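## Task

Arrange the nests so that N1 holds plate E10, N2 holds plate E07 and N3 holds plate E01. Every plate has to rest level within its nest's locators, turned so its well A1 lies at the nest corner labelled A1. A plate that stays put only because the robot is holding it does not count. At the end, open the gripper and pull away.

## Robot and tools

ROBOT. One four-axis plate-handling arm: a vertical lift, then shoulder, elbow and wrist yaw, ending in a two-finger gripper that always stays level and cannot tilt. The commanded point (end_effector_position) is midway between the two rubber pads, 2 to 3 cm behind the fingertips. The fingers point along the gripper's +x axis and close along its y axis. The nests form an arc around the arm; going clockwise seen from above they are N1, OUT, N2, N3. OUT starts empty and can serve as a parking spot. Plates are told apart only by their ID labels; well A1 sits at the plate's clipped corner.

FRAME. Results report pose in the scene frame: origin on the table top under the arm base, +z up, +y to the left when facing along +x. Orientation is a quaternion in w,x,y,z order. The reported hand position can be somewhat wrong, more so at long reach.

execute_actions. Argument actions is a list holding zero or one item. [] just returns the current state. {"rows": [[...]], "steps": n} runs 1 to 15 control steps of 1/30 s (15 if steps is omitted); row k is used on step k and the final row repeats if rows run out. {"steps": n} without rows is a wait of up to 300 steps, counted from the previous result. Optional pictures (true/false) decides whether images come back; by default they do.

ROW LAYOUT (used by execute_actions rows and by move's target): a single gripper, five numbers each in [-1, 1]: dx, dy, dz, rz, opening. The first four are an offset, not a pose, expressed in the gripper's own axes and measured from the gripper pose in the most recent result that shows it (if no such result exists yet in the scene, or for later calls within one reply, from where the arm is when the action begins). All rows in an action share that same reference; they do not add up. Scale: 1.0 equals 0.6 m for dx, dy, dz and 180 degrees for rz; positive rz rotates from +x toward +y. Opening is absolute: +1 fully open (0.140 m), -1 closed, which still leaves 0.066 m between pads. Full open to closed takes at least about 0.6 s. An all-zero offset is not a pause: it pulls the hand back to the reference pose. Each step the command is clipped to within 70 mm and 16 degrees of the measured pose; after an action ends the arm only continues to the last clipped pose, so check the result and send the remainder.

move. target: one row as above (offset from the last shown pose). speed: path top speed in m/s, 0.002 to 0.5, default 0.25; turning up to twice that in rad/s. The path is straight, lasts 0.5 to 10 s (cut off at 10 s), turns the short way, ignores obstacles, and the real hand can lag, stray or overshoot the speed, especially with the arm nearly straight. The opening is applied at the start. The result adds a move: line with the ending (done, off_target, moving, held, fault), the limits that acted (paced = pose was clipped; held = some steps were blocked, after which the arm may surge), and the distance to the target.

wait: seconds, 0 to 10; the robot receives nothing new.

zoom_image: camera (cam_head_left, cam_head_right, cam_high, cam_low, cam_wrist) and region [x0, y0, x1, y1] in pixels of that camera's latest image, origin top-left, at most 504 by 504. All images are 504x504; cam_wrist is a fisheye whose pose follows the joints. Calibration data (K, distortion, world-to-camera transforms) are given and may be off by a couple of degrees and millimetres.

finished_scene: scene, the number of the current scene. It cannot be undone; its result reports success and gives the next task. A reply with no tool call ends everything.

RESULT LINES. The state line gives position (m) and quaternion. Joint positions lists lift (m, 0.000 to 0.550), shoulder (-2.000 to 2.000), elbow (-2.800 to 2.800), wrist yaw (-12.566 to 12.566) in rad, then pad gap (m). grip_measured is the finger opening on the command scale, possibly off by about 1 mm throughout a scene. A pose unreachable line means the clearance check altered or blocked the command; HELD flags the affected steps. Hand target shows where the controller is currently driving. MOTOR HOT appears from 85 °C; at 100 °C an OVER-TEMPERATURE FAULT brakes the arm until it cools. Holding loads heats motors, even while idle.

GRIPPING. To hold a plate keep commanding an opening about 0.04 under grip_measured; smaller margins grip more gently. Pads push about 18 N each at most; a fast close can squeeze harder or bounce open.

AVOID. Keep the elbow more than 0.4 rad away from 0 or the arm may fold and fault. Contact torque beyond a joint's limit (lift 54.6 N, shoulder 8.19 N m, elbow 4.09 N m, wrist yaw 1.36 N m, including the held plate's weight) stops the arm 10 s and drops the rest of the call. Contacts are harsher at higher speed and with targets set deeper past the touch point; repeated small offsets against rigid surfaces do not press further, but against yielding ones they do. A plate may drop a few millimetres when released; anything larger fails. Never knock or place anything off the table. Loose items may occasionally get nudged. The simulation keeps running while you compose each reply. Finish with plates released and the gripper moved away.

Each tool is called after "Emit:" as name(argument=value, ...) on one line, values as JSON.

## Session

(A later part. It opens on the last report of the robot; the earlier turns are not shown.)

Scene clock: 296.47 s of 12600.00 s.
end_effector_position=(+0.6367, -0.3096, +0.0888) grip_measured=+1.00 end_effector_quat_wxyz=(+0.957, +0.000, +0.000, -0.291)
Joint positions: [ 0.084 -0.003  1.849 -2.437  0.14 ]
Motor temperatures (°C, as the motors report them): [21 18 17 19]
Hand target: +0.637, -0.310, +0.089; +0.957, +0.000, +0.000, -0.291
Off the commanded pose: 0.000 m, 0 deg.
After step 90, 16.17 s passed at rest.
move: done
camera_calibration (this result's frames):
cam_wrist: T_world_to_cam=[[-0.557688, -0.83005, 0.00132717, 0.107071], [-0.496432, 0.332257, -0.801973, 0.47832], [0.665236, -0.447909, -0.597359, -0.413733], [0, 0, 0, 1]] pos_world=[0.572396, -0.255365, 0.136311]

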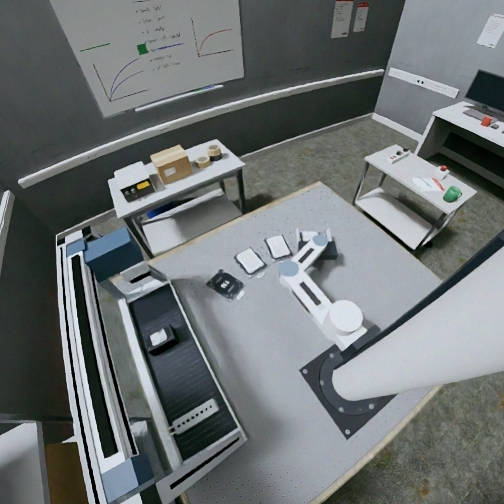

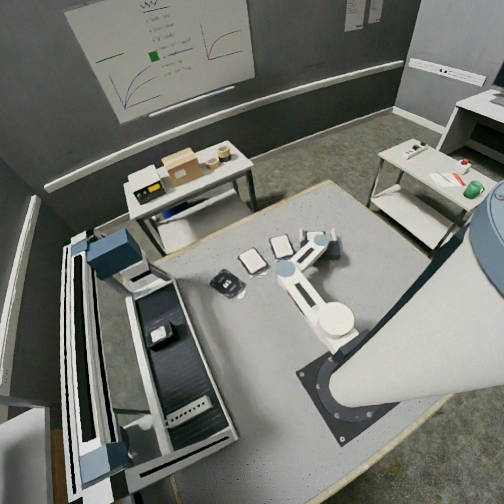

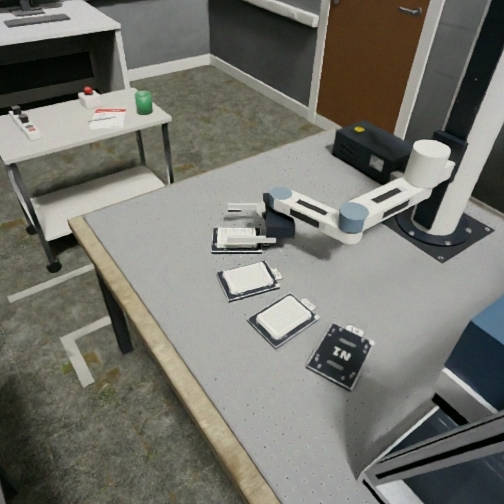

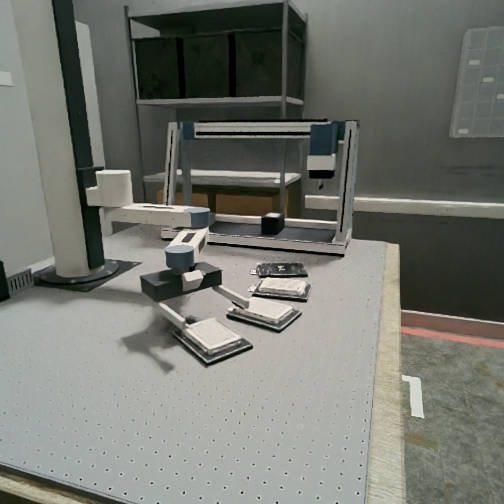

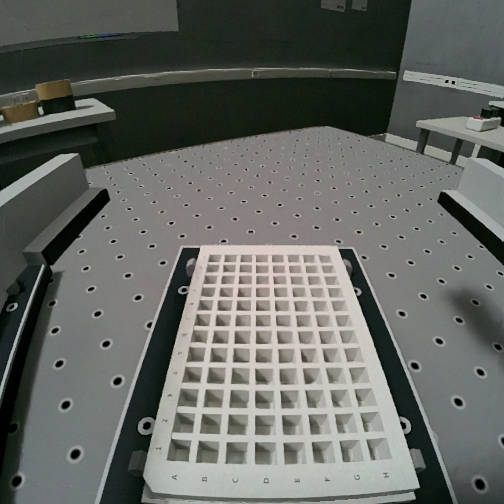

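Matches. Descend and grip.

Emit:
move(target=[0,0.0005,-0.1005,0,1], speed=0.08)

Emit:
move(target=[0,0,0,0,-0.3])

Emit:
execute_actions(actions=[{"rows":[[0,0,0,0,-0.36],[0,0,0,0,-0.4],[0,0,0,0,-0.43],[0,0,0,0,-0.46],[0,0,0,0,-0.49],[0,0,0,0,-0.52]],"steps":15}])

Scene clock: 301.17 s of 12600.00 s.
end_effector_position=(+0.6368, -0.3094, +0.0285) grip_measured=+1.00 end_effector_quat_wxyz=(+0.957, +0.000, +0.000, -0.291)
Joint positions: [ 0.023 -0.002  1.849 -2.437  0.14 ]
Motor temperatures (°C, as the motors report them): [21 18 17 19]
Hand target: +0.637, -0.309, +0.029; +0.957, +0.000, +0.000, -0.291
Off the commanded pose: 0.000 m, 0 deg.
After step 90, 0.67 s passed at rest.
move: done
camera_calibration (this result's frames):
cam_wrist: T_world_to_cam=[[-0.557609, -0.830102, 0.00132717, 0.10732], [-0.496464, 0.33221, -0.801973, 0.429931], [0.665279, -0.447846, -0.597359, -0.44978], [0, 0, 0, 1]] pos_world=[0.572517, -0.255173, 0.0759701]

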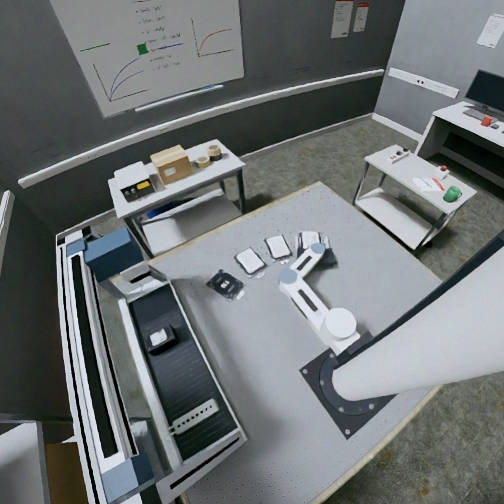

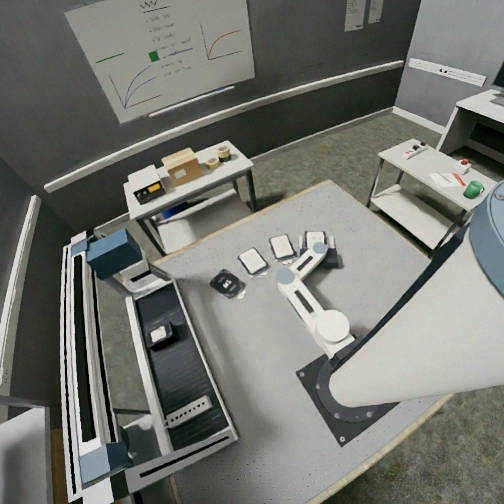

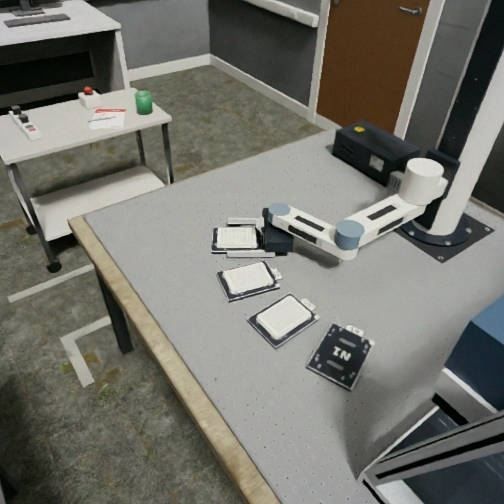

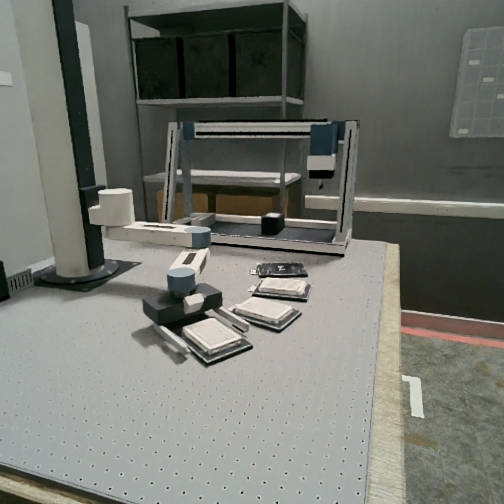

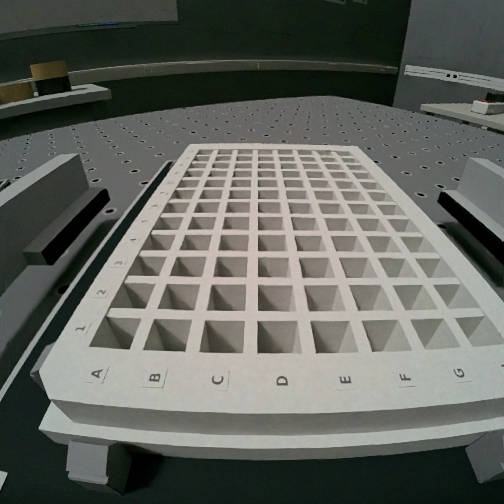

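Scene clock: 301.80 s of 12600.00 s.
end_effector_position=(+0.6368, -0.3094, +0.0285) grip_measured=-0.30 end_effector_quat_wxyz=(+0.957, +0.000, +0.000, -0.291)
Joint positions: [ 0.023 -0.002  1.849 -2.437  0.092]
Motor temperatures (°C, as the motors report them): [21 18 17 19]
Hand target: +0.637, -0.309, +0.028; +0.957, +0.000, +0.000, -0.291
Off the commanded pose: 0.000 m, 0 deg.
move: done
camera_calibration (this result's frames):
cam_wrist: T_world_to_cam=[[-0.557625, -0.830092, 0.00132717, 0.107324], [-0.496458, 0.332219, -0.801973, 0.42993], [0.66527, -0.447859, -0.597359, -0.449779], [0, 0, 0, 1]] pos_world=[0.572513, -0.25518, 0.0759703]

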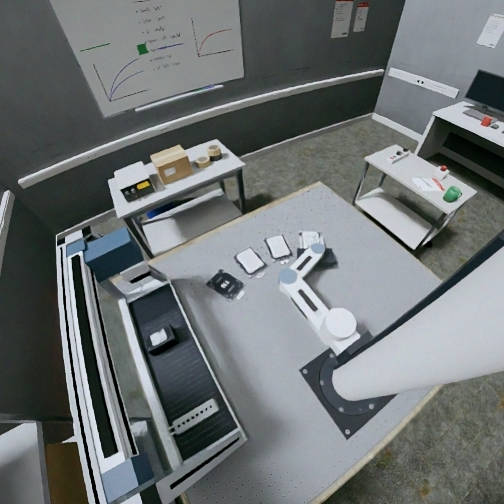

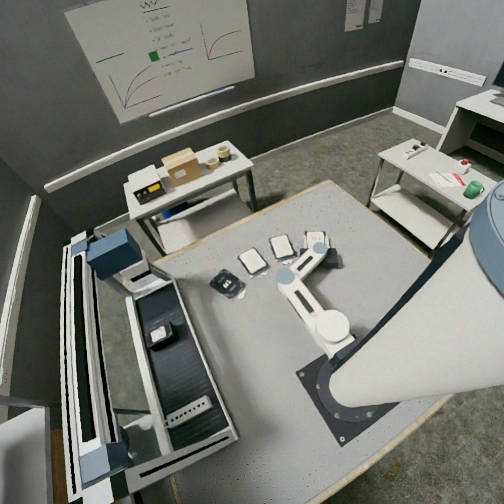

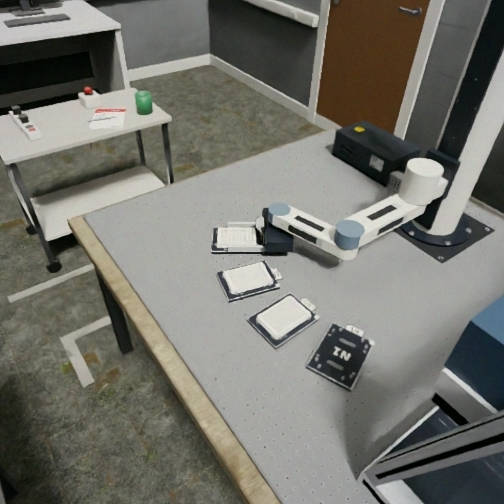

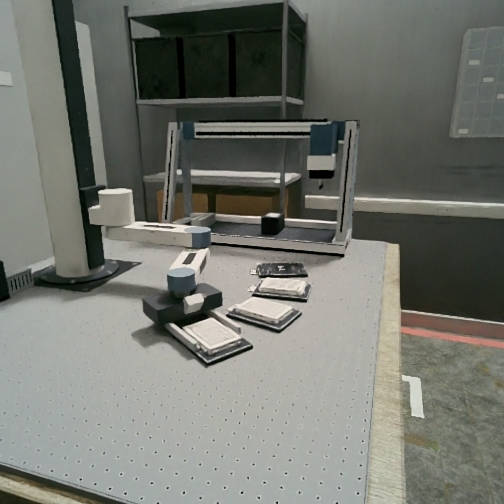

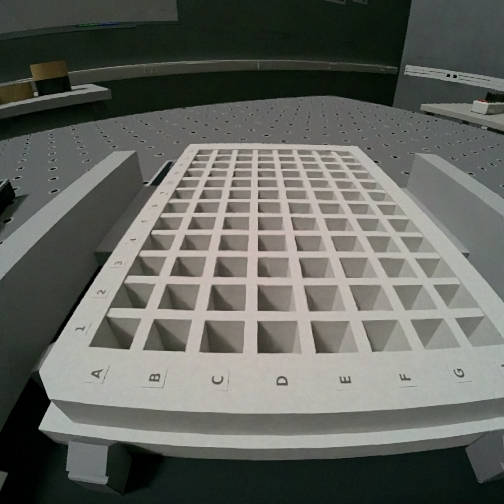

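Scene clock: 302.30 s of 12600.00 s.
end_effector_position=(+0.6368, -0.3094, +0.0285) grip_measured=-0.46 end_effector_quat_wxyz=(+0.957, +0.000, +0.000, -0.291)
Joint positions: [ 0.023 -0.002  1.849 -2.437  0.086]
Motor temperatures (°C, as the motors report them): [21 18 17 19]
Hand target: +0.637, -0.309, +0.028; +0.957, +0.000, +0.000, -0.291
Off the commanded pose: 0.000 m, 0 deg.
Steps of this call (steps 1 to 15: all 15 steps of this action). Readings (end_effector_position):
1: (+0.6368, -0.3094, +0.0285)
2: (+0.6368, -0.3094, +0.0285)
4: (+0.6368, -0.3094, +0.0285)
8: (+0.6368, -0.3094, +0.0285)
15: the state above
camera_calibration (this result's frames):
cam_wrist: T_world_to_cam=[[-0.557618, -0.830097, 0.00132717, 0.10732], [-0.49646, 0.332215, -0.801973, 0.429931], [0.665274, -0.447853, -0.597359, -0.44978], [0, 0, 0, 1]] pos_world=[0.572514, -0.255179, 0.0759703]

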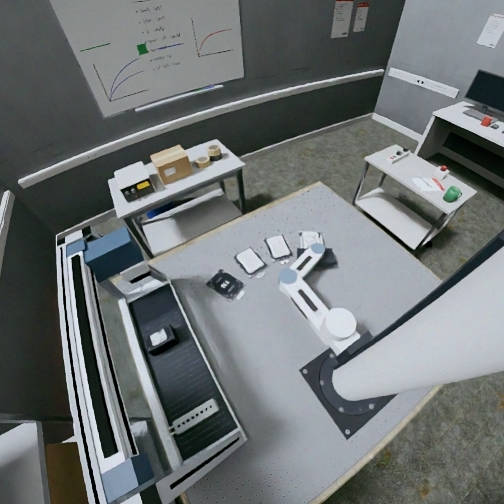

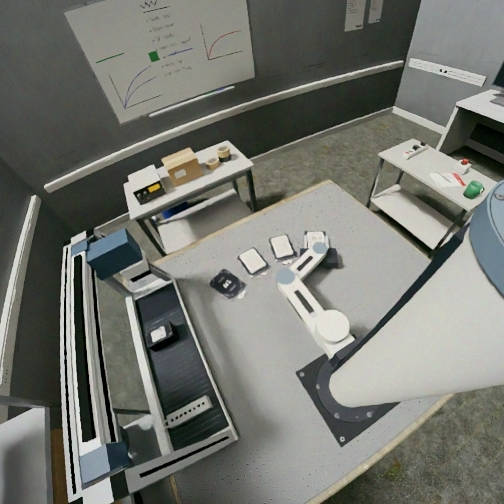

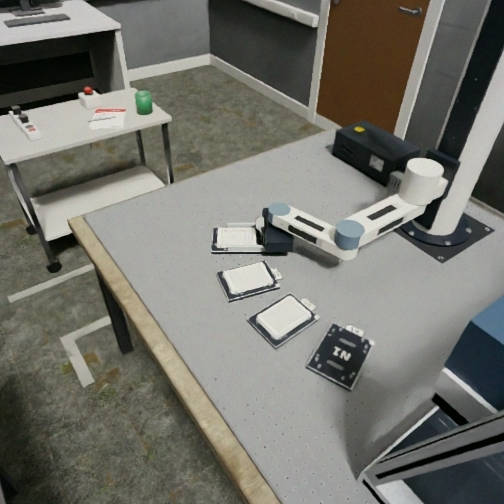

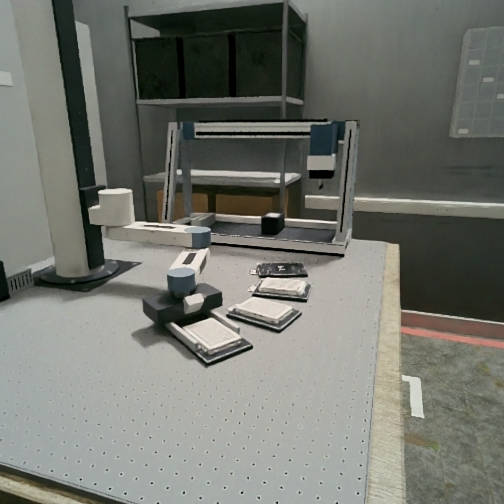

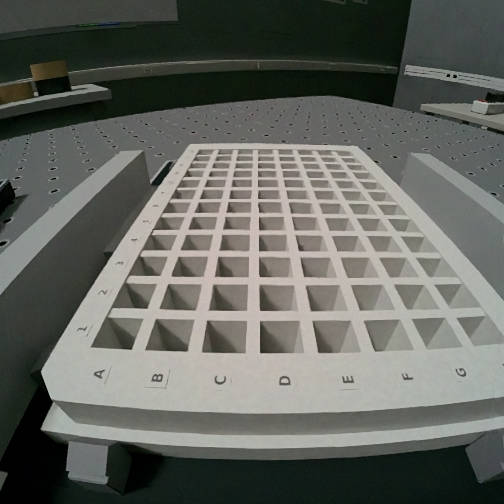

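Emit:
move(target=[0,0,0.075,0,-0.52], speed=0.08)

Emit:
move(target=[-0.4453,0.7587,0,0.3129,-0.52], speed=0.2)

Emit:
move(target=[0,0,-0.064,0,-0.52], speed=0.04)

Scene clock: 320.03 s of 12600.00 s.
end_effector_position=(+0.6368, -0.3094, +0.0735) grip_measured=-0.46 end_effector_quat_wxyz=(+0.957, +0.000, +0.000, -0.291)
Joint positions: [ 0.069 -0.002  1.849 -2.437  0.086]
Motor temperatures (°C, as the motors report them): [21 18 17 19]
Hand target: +0.637, -0.309, +0.073; +0.957, +0.000, +0.000, -0.291
Off the commanded pose: 0.000 m, 0 deg.
After step 90, 13.90 s passed at rest.
move: done
camera_calibration (this result's frames):
cam_wrist: T_world_to_cam=[[-0.557585, -0.830119, 0.00132717, 0.107245], [-0.496473, 0.332196, -0.801973, 0.466048], [0.665292, -0.447827, -0.597359, -0.422889], [0, 0, 0, 1]] pos_world=[0.572524, -0.255174, 0.120998]

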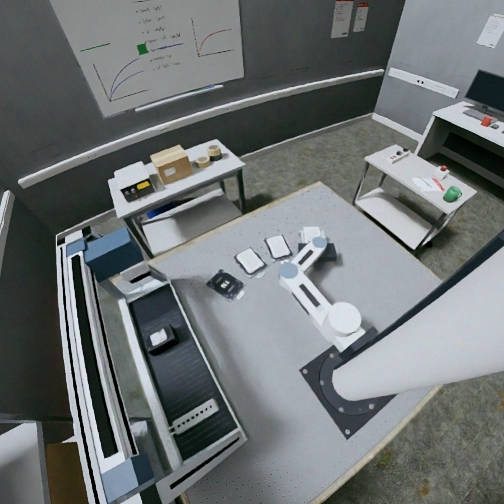

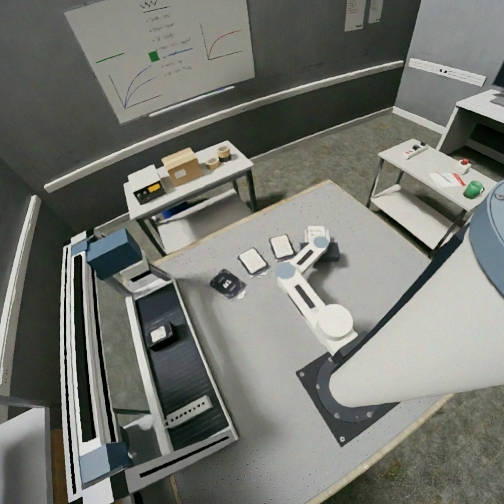

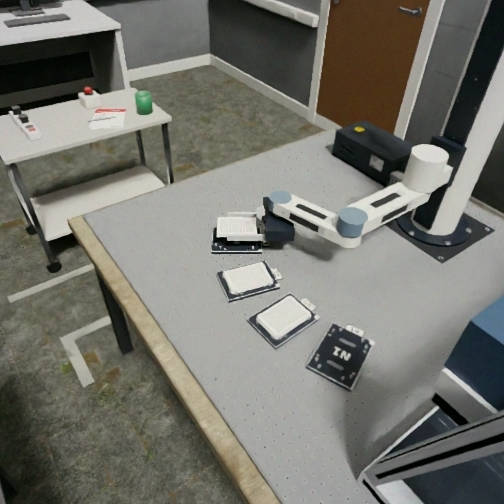

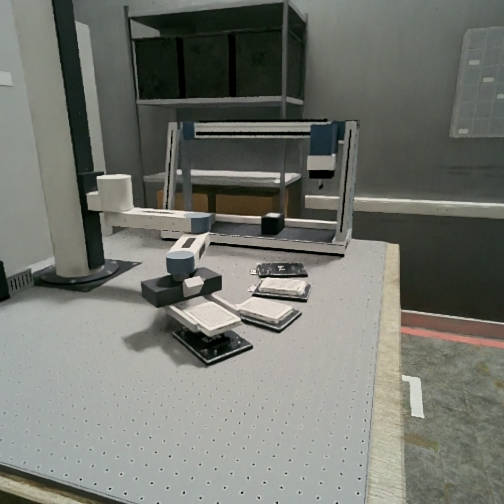

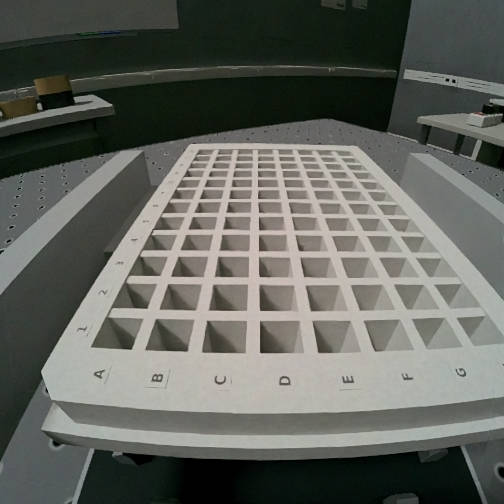

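Scene clock: 323.00 s of 12600.00 s.
end_effector_position=(+0.6683, +0.2177, +0.0735) grip_measured=-0.46 end_effector_quat_wxyz=(+0.981, +0.000, +0.000, +0.196)
Joint positions: [ 0.069  1.057  1.746 -2.409  0.086]
Motor temperatures (°C, as the motors report them): [21 18 17 19]
Hand target: +0.668, +0.217, +0.074; +0.981, +0.000, +0.000, +0.195
Off the commanded pose: 0.000 m, 0 deg.
move: done
camera_calibration (this result's frames):
cam_wrist: T_world_to_cam=[[0.382189, -0.924083, 0.00132717, -0.045291], [-0.551604, -0.229288, -0.801973, 0.465636], [0.741394, 0.305773, -0.597359, -0.422687], [0, 0, 0, 1]] pos_world=[0.587533, 0.194158, 0.120991]

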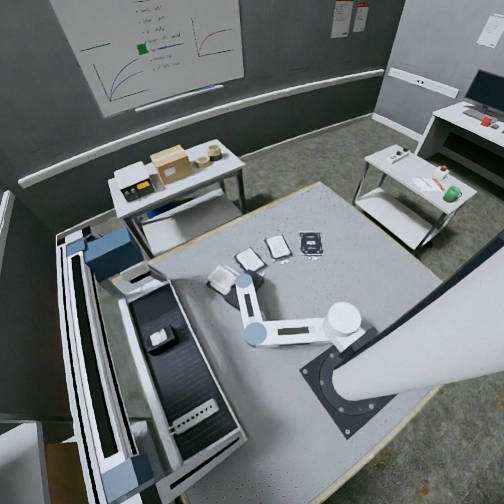

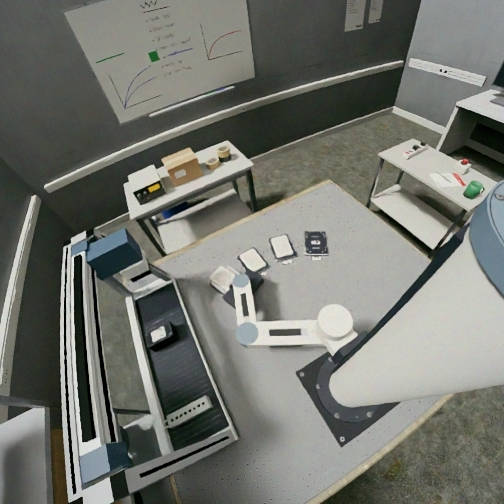

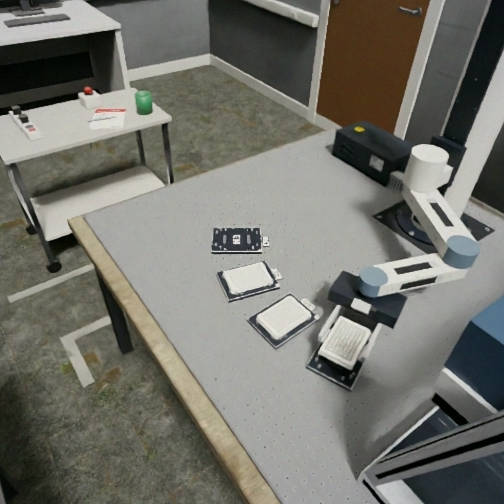

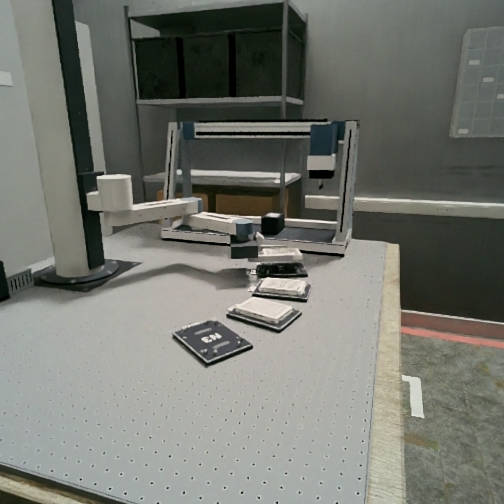

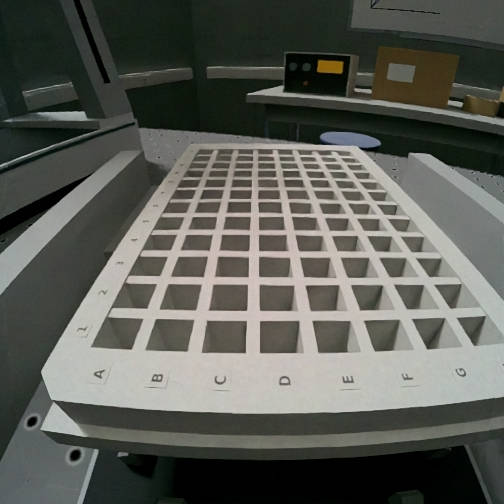

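Scene clock: 324.20 s of 12600.00 s.
end_effector_position=(+0.6684, +0.2172, +0.0351) grip_measured=-0.46 end_effector_quat_wxyz=(+0.981, +0.000, +0.000, +0.195)
Joint positions: [ 0.03   1.056  1.745 -2.41   0.086]
Motor temperatures (°C, as the motors report them): [21 18 17 19]
Hand target: +0.668, +0.218, +0.035; +0.981, +0.000, +0.000, +0.196
Off the commanded pose: 0.000 m, 0 deg.
move: done
camera_calibration (this result's frames):
cam_wrist: T_world_to_cam=[[0.380748, -0.924678, 0.00132717, -0.0446026], [-0.551961, -0.228428, -0.801973, 0.434823], [0.74187, 0.304617, -0.597359, -0.445646], [0, 0, 0, 1]] pos_world=[0.587599, 0.193834, 0.0825647]

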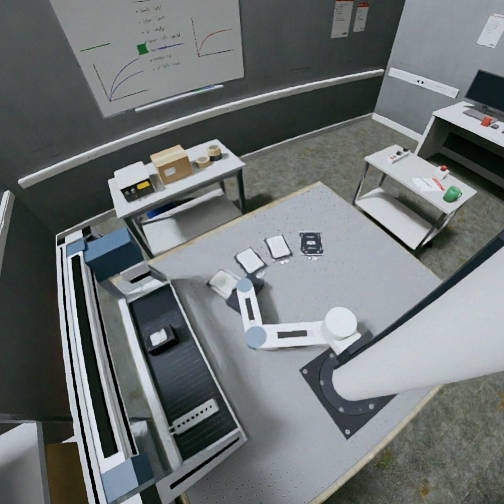

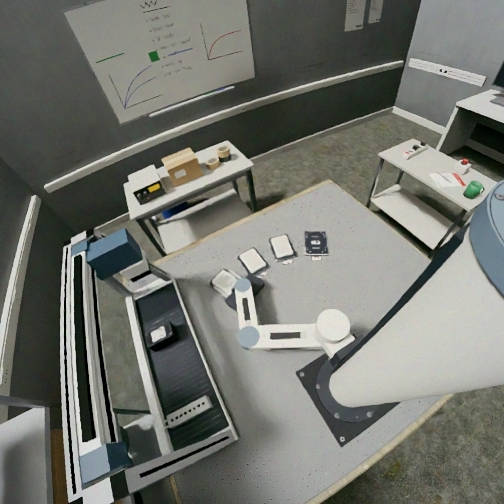

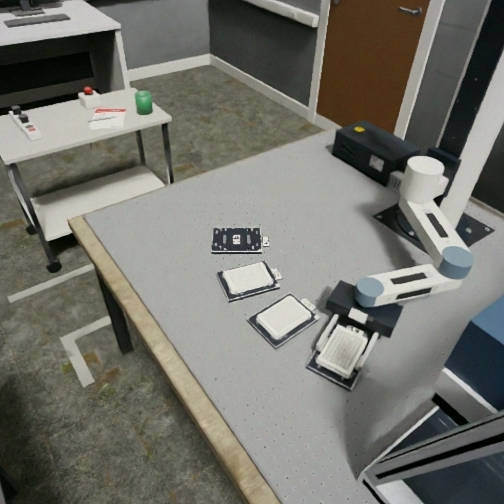

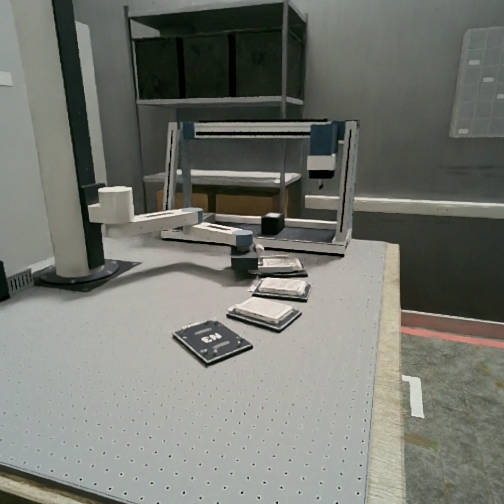

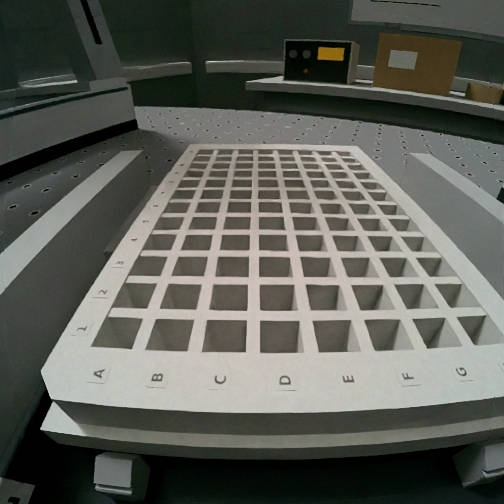

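Emit:
move(target=[0.0015,0,-0.0108,0,-0.52], speed=0.01)

Scene clock: 327.90 s of 12600.00 s.
end_effector_position=(+0.6691, +0.2170, +0.0286) grip_measured=-0.46 end_effector_quat_wxyz=(+0.981, +0.000, +0.000, +0.194)
Joint positions: [ 0.024  1.054  1.749 -2.412  0.086]
Motor temperatures (°C, as the motors report them): [21 18 17 19]
Hand target: +0.669, +0.218, +0.029; +0.981, +0.000, +0.000, +0.195
Off the commanded pose: 0.001 m, 0 deg.
move: done
camera_calibration (this result's frames):
cam_wrist: T_world_to_cam=[[0.379811, -0.925063, 0.00132717, -0.0443348], [-0.552192, -0.227869, -0.801973, 0.430039], [0.742178, 0.303865, -0.597359, -0.450042], [0, 0, 0, 1]] pos_world=[0.588314, 0.193732, 0.0761017]

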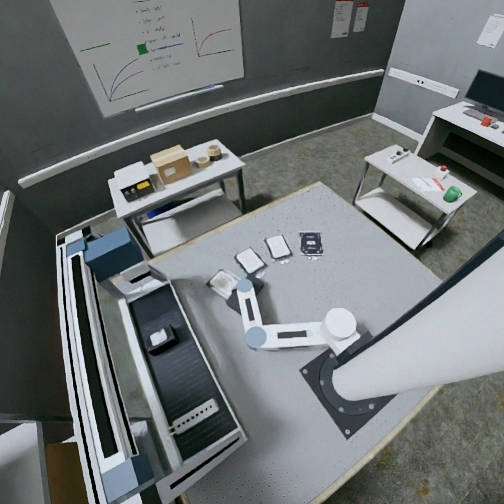

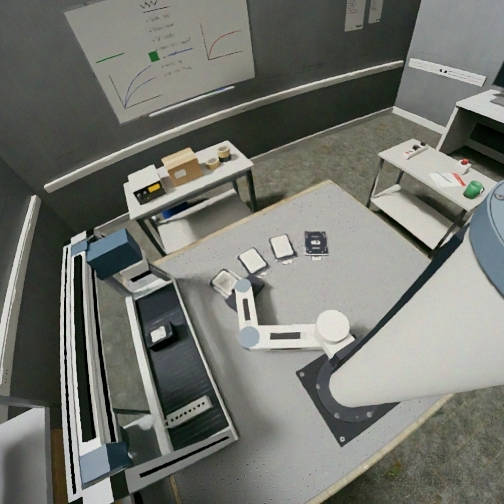

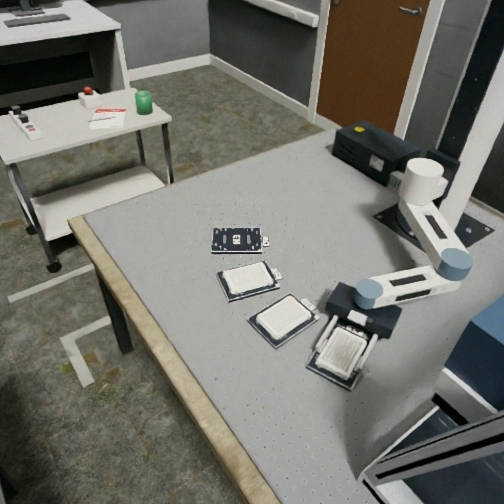

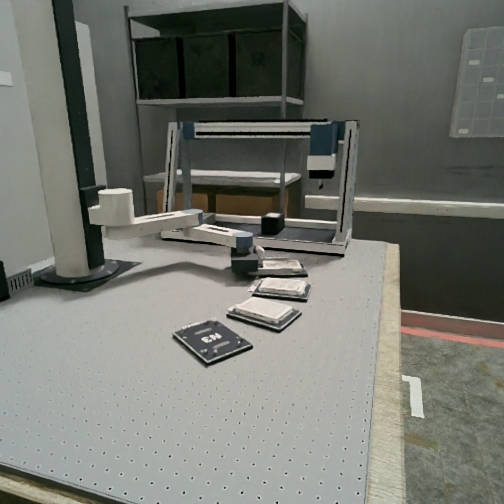

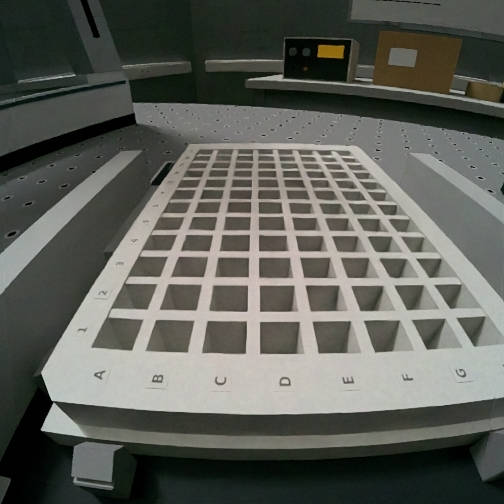

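Emit:
move(target=[0,0,0,0,1])

Emit:
move(target=[0,0,0.075,0,1])

Emit:
move(target=[-0.035,-0.303,0,-0.1068,1])

Emit:
move(target=[0,0,-0.075,0,1], speed=0.08)

Scene clock: 336.50 s of 12600.00 s.
end_effector_position=(+0.6691, +0.2170, +0.0286) grip_measured=+1.00 end_effector_quat_wxyz=(+0.981, +0.000, +0.000, +0.194)
Joint positions: [ 0.024  1.054  1.749 -2.412  0.14 ]
Motor temperatures (°C, as the motors report them): [21 18 18 19]
Hand target: +0.669, +0.217, +0.029; +0.981, +0.000, +0.000, +0.194
Off the commanded pose: 0.000 m, 0 deg.
After step 90, 4.90 s passed at rest.
move: done
camera_calibration (this result's frames):
cam_wrist: T_world_to_cam=[[0.379705, -0.925107, 0.00132717, -0.0443015], [-0.552218, -0.227806, -0.801973, 0.430031], [0.742213, 0.30378, -0.597359, -0.450031], [0, 0, 0, 1]] pos_world=[0.588311, 0.19369, 0.0761017]

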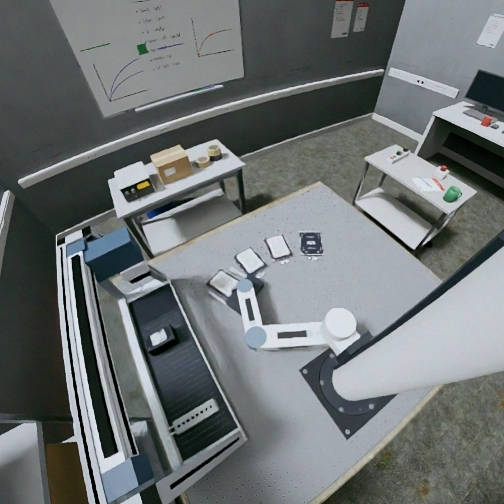

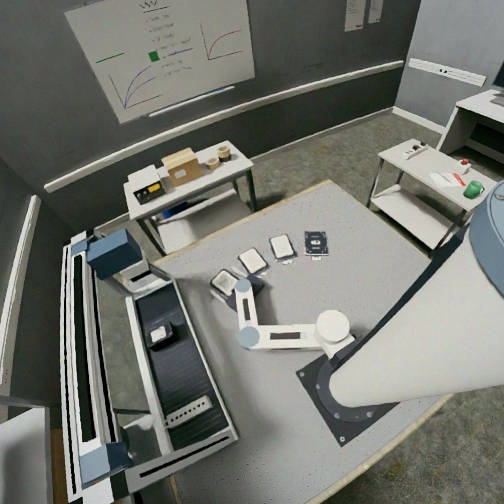

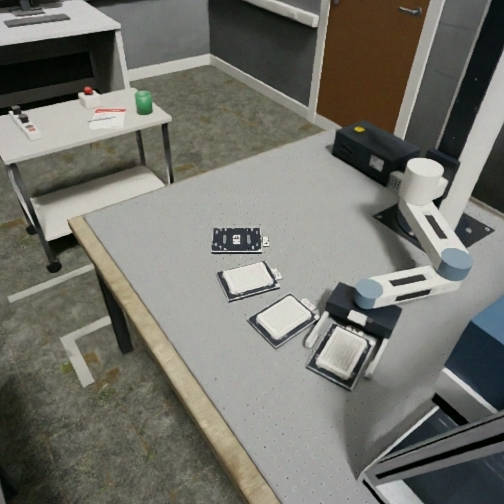

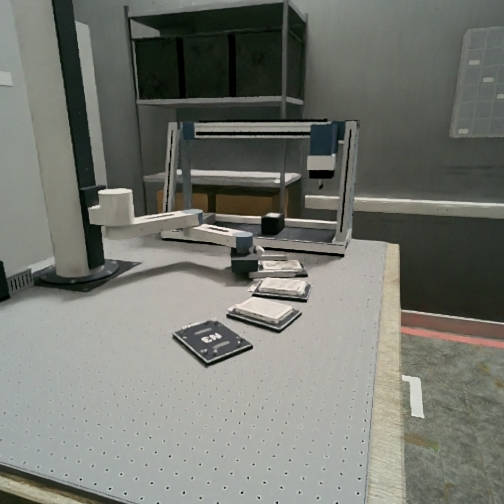

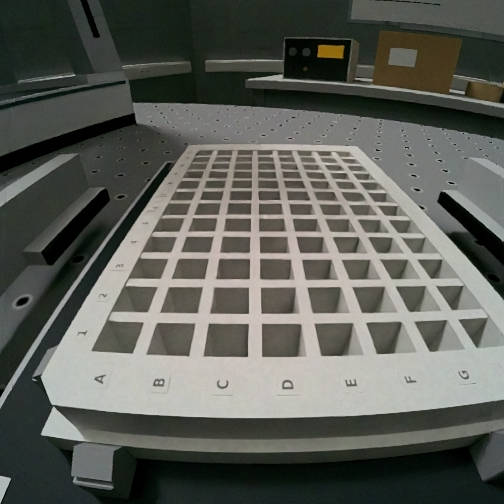

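Scene clock: 337.20 s of 12600.00 s.
end_effector_position=(+0.6691, +0.2170, +0.0737) grip_measured=+1.00 end_effector_quat_wxyz=(+0.981, +0.000, +0.000, +0.194)
Joint positions: [ 0.069  1.054  1.749 -2.412  0.14 ]
Motor temperatures (°C, as the motors report them): [21 18 17 19]
Hand target: +0.669, +0.217, +0.074; +0.981, +0.000, +0.000, +0.194
Off the commanded pose: 0.000 m, 0 deg.
move: done
camera_calibration (this result's frames):
cam_wrist: T_world_to_cam=[[0.379731, -0.925096, 0.00132717, -0.0443718], [-0.552211, -0.227821, -0.801973, 0.466154], [0.742204, 0.303801, -0.597359, -0.423127], [0, 0, 0, 1]] pos_world=[0.588312, 0.193698, 0.121143]

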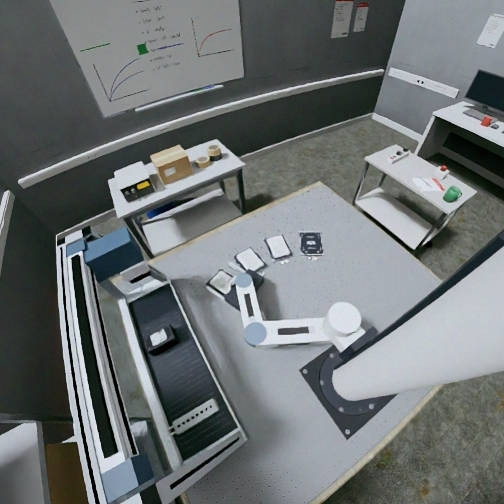

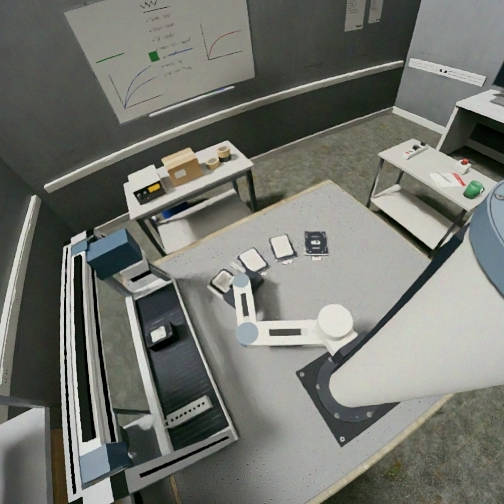

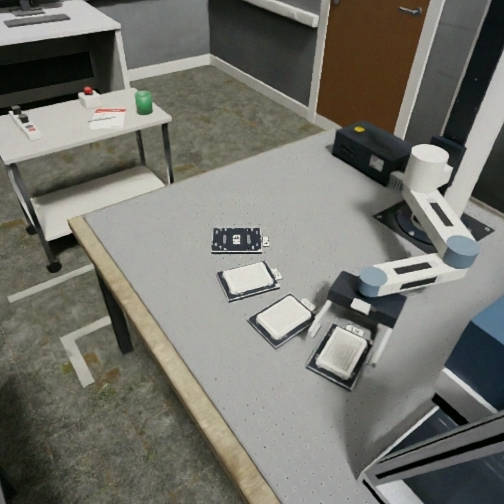

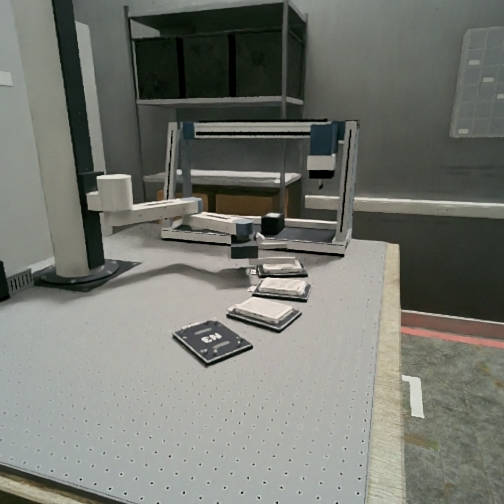

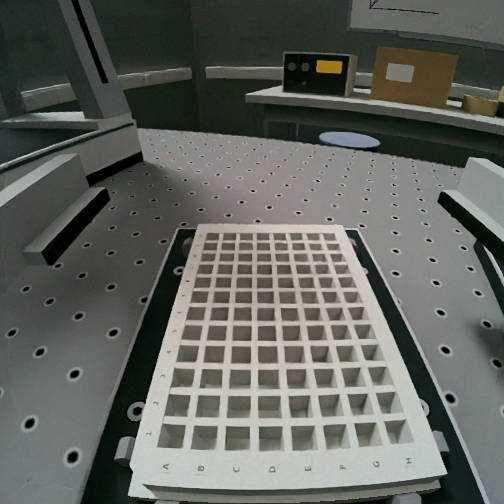

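Scene clock: 338.30 s of 12600.00 s.
end_effector_position=(+0.7189, +0.0408, +0.0737) grip_measured=+1.00 end_effector_quat_wxyz=(+1.000, +0.000, +0.000, +0.028)
Joint positions: [ 0.069  0.699  1.784 -2.427  0.14 ]
Motor temperatures (°C, as the motors report them): [21 18 17 19]
Hand target: +0.719, +0.041, +0.074; +1.000, +0.000, +0.000, +0.028
Off the commanded pose: 0.000 m, 0 deg.
move: done
camera_calibration (this result's frames):
cam_wrist: T_world_to_cam=[[0.0537134, -0.998556, 0.00132717, 0.0110523], [-0.59644, -0.0331491, -0.801973, 0.477349], [0.800858, 0.0422851, -0.597359, -0.438034], [0, 0, 0, 1]] pos_world=[0.63492, 0.0453823, 0.121142]

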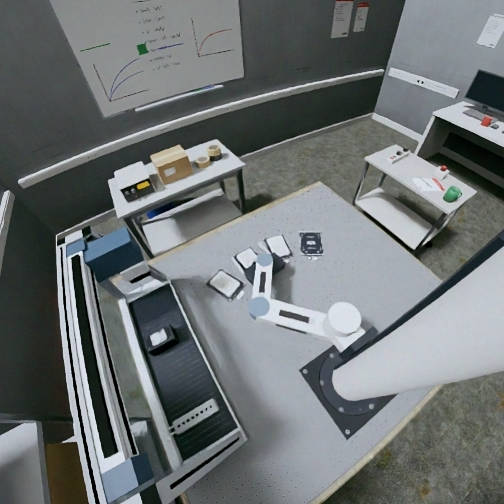

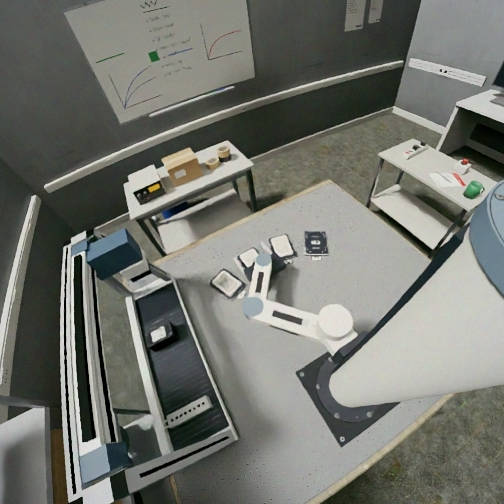

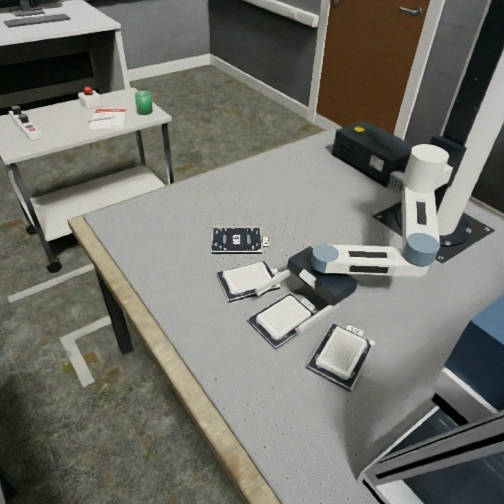

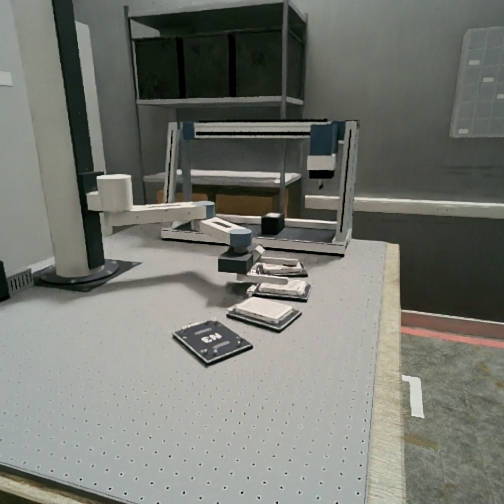

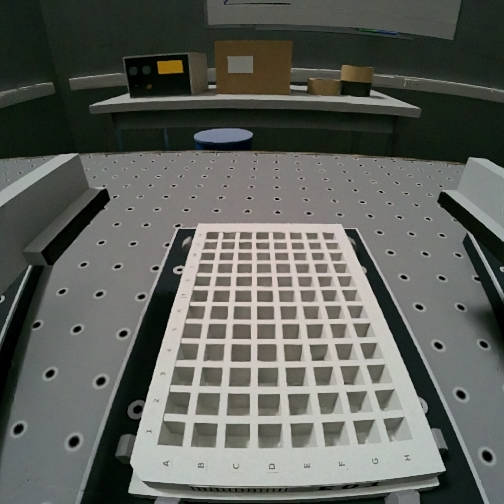

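Scene clock: 339.13 s of 12600.00 s.
end_effector_position=(+0.7189, +0.0407, +0.0286) grip_measured=+1.00 end_effector_quat_wxyz=(+1.000, +0.000, +0.000, +0.028)
Joint positions: [ 0.024  0.699  1.784 -2.427  0.14 ]
Motor temperatures (°C, as the motors report them): [21 18 17 19]
Hand target: +0.719, +0.041, +0.029; +1.000, +0.000, +0.000, +0.028
Off the commanded pose: 0.000 m, 0 deg.
move: done
camera_calibration (this result's frames):
cam_wrist: T_world_to_cam=[[0.0536743, -0.998558, 0.00132717, 0.0111276], [-0.596441, -0.0331257, -0.801973, 0.441224], [0.80086, 0.0422537, -0.597359, -0.464935], [0, 0, 0, 1]] pos_world=[0.634915, 0.0453726, 0.0761016]

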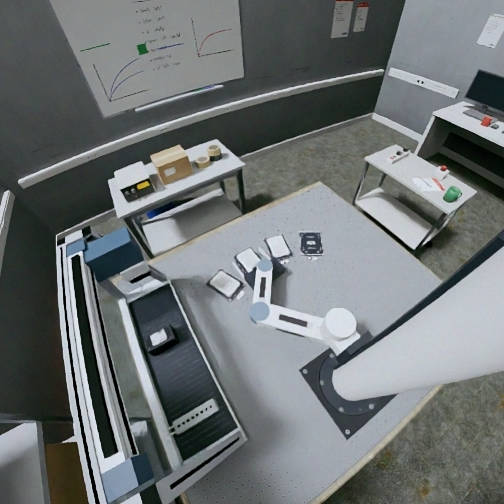

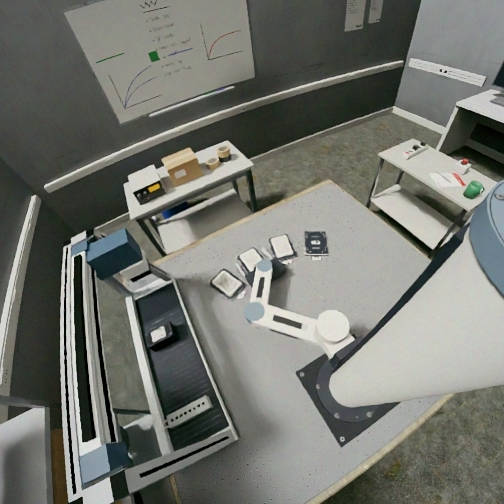

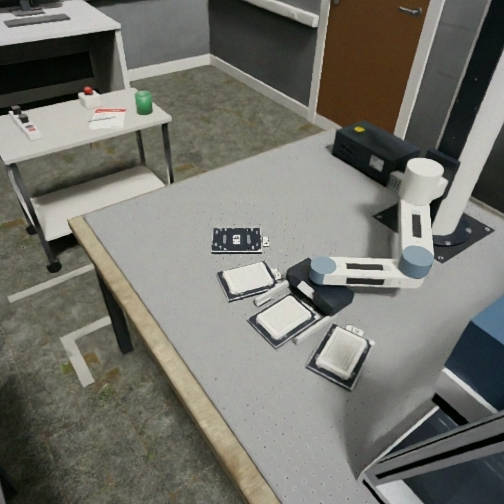

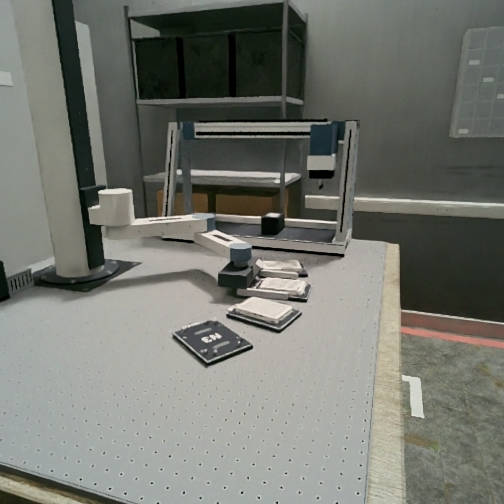

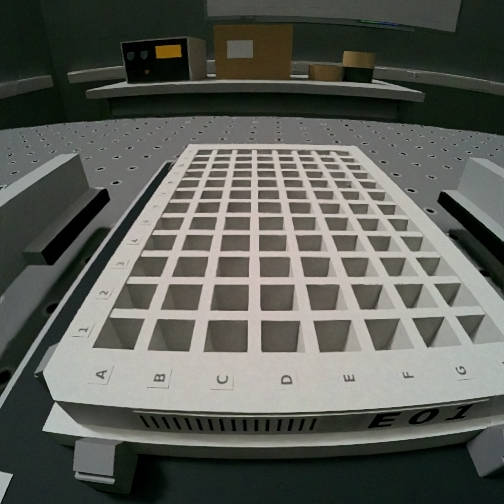

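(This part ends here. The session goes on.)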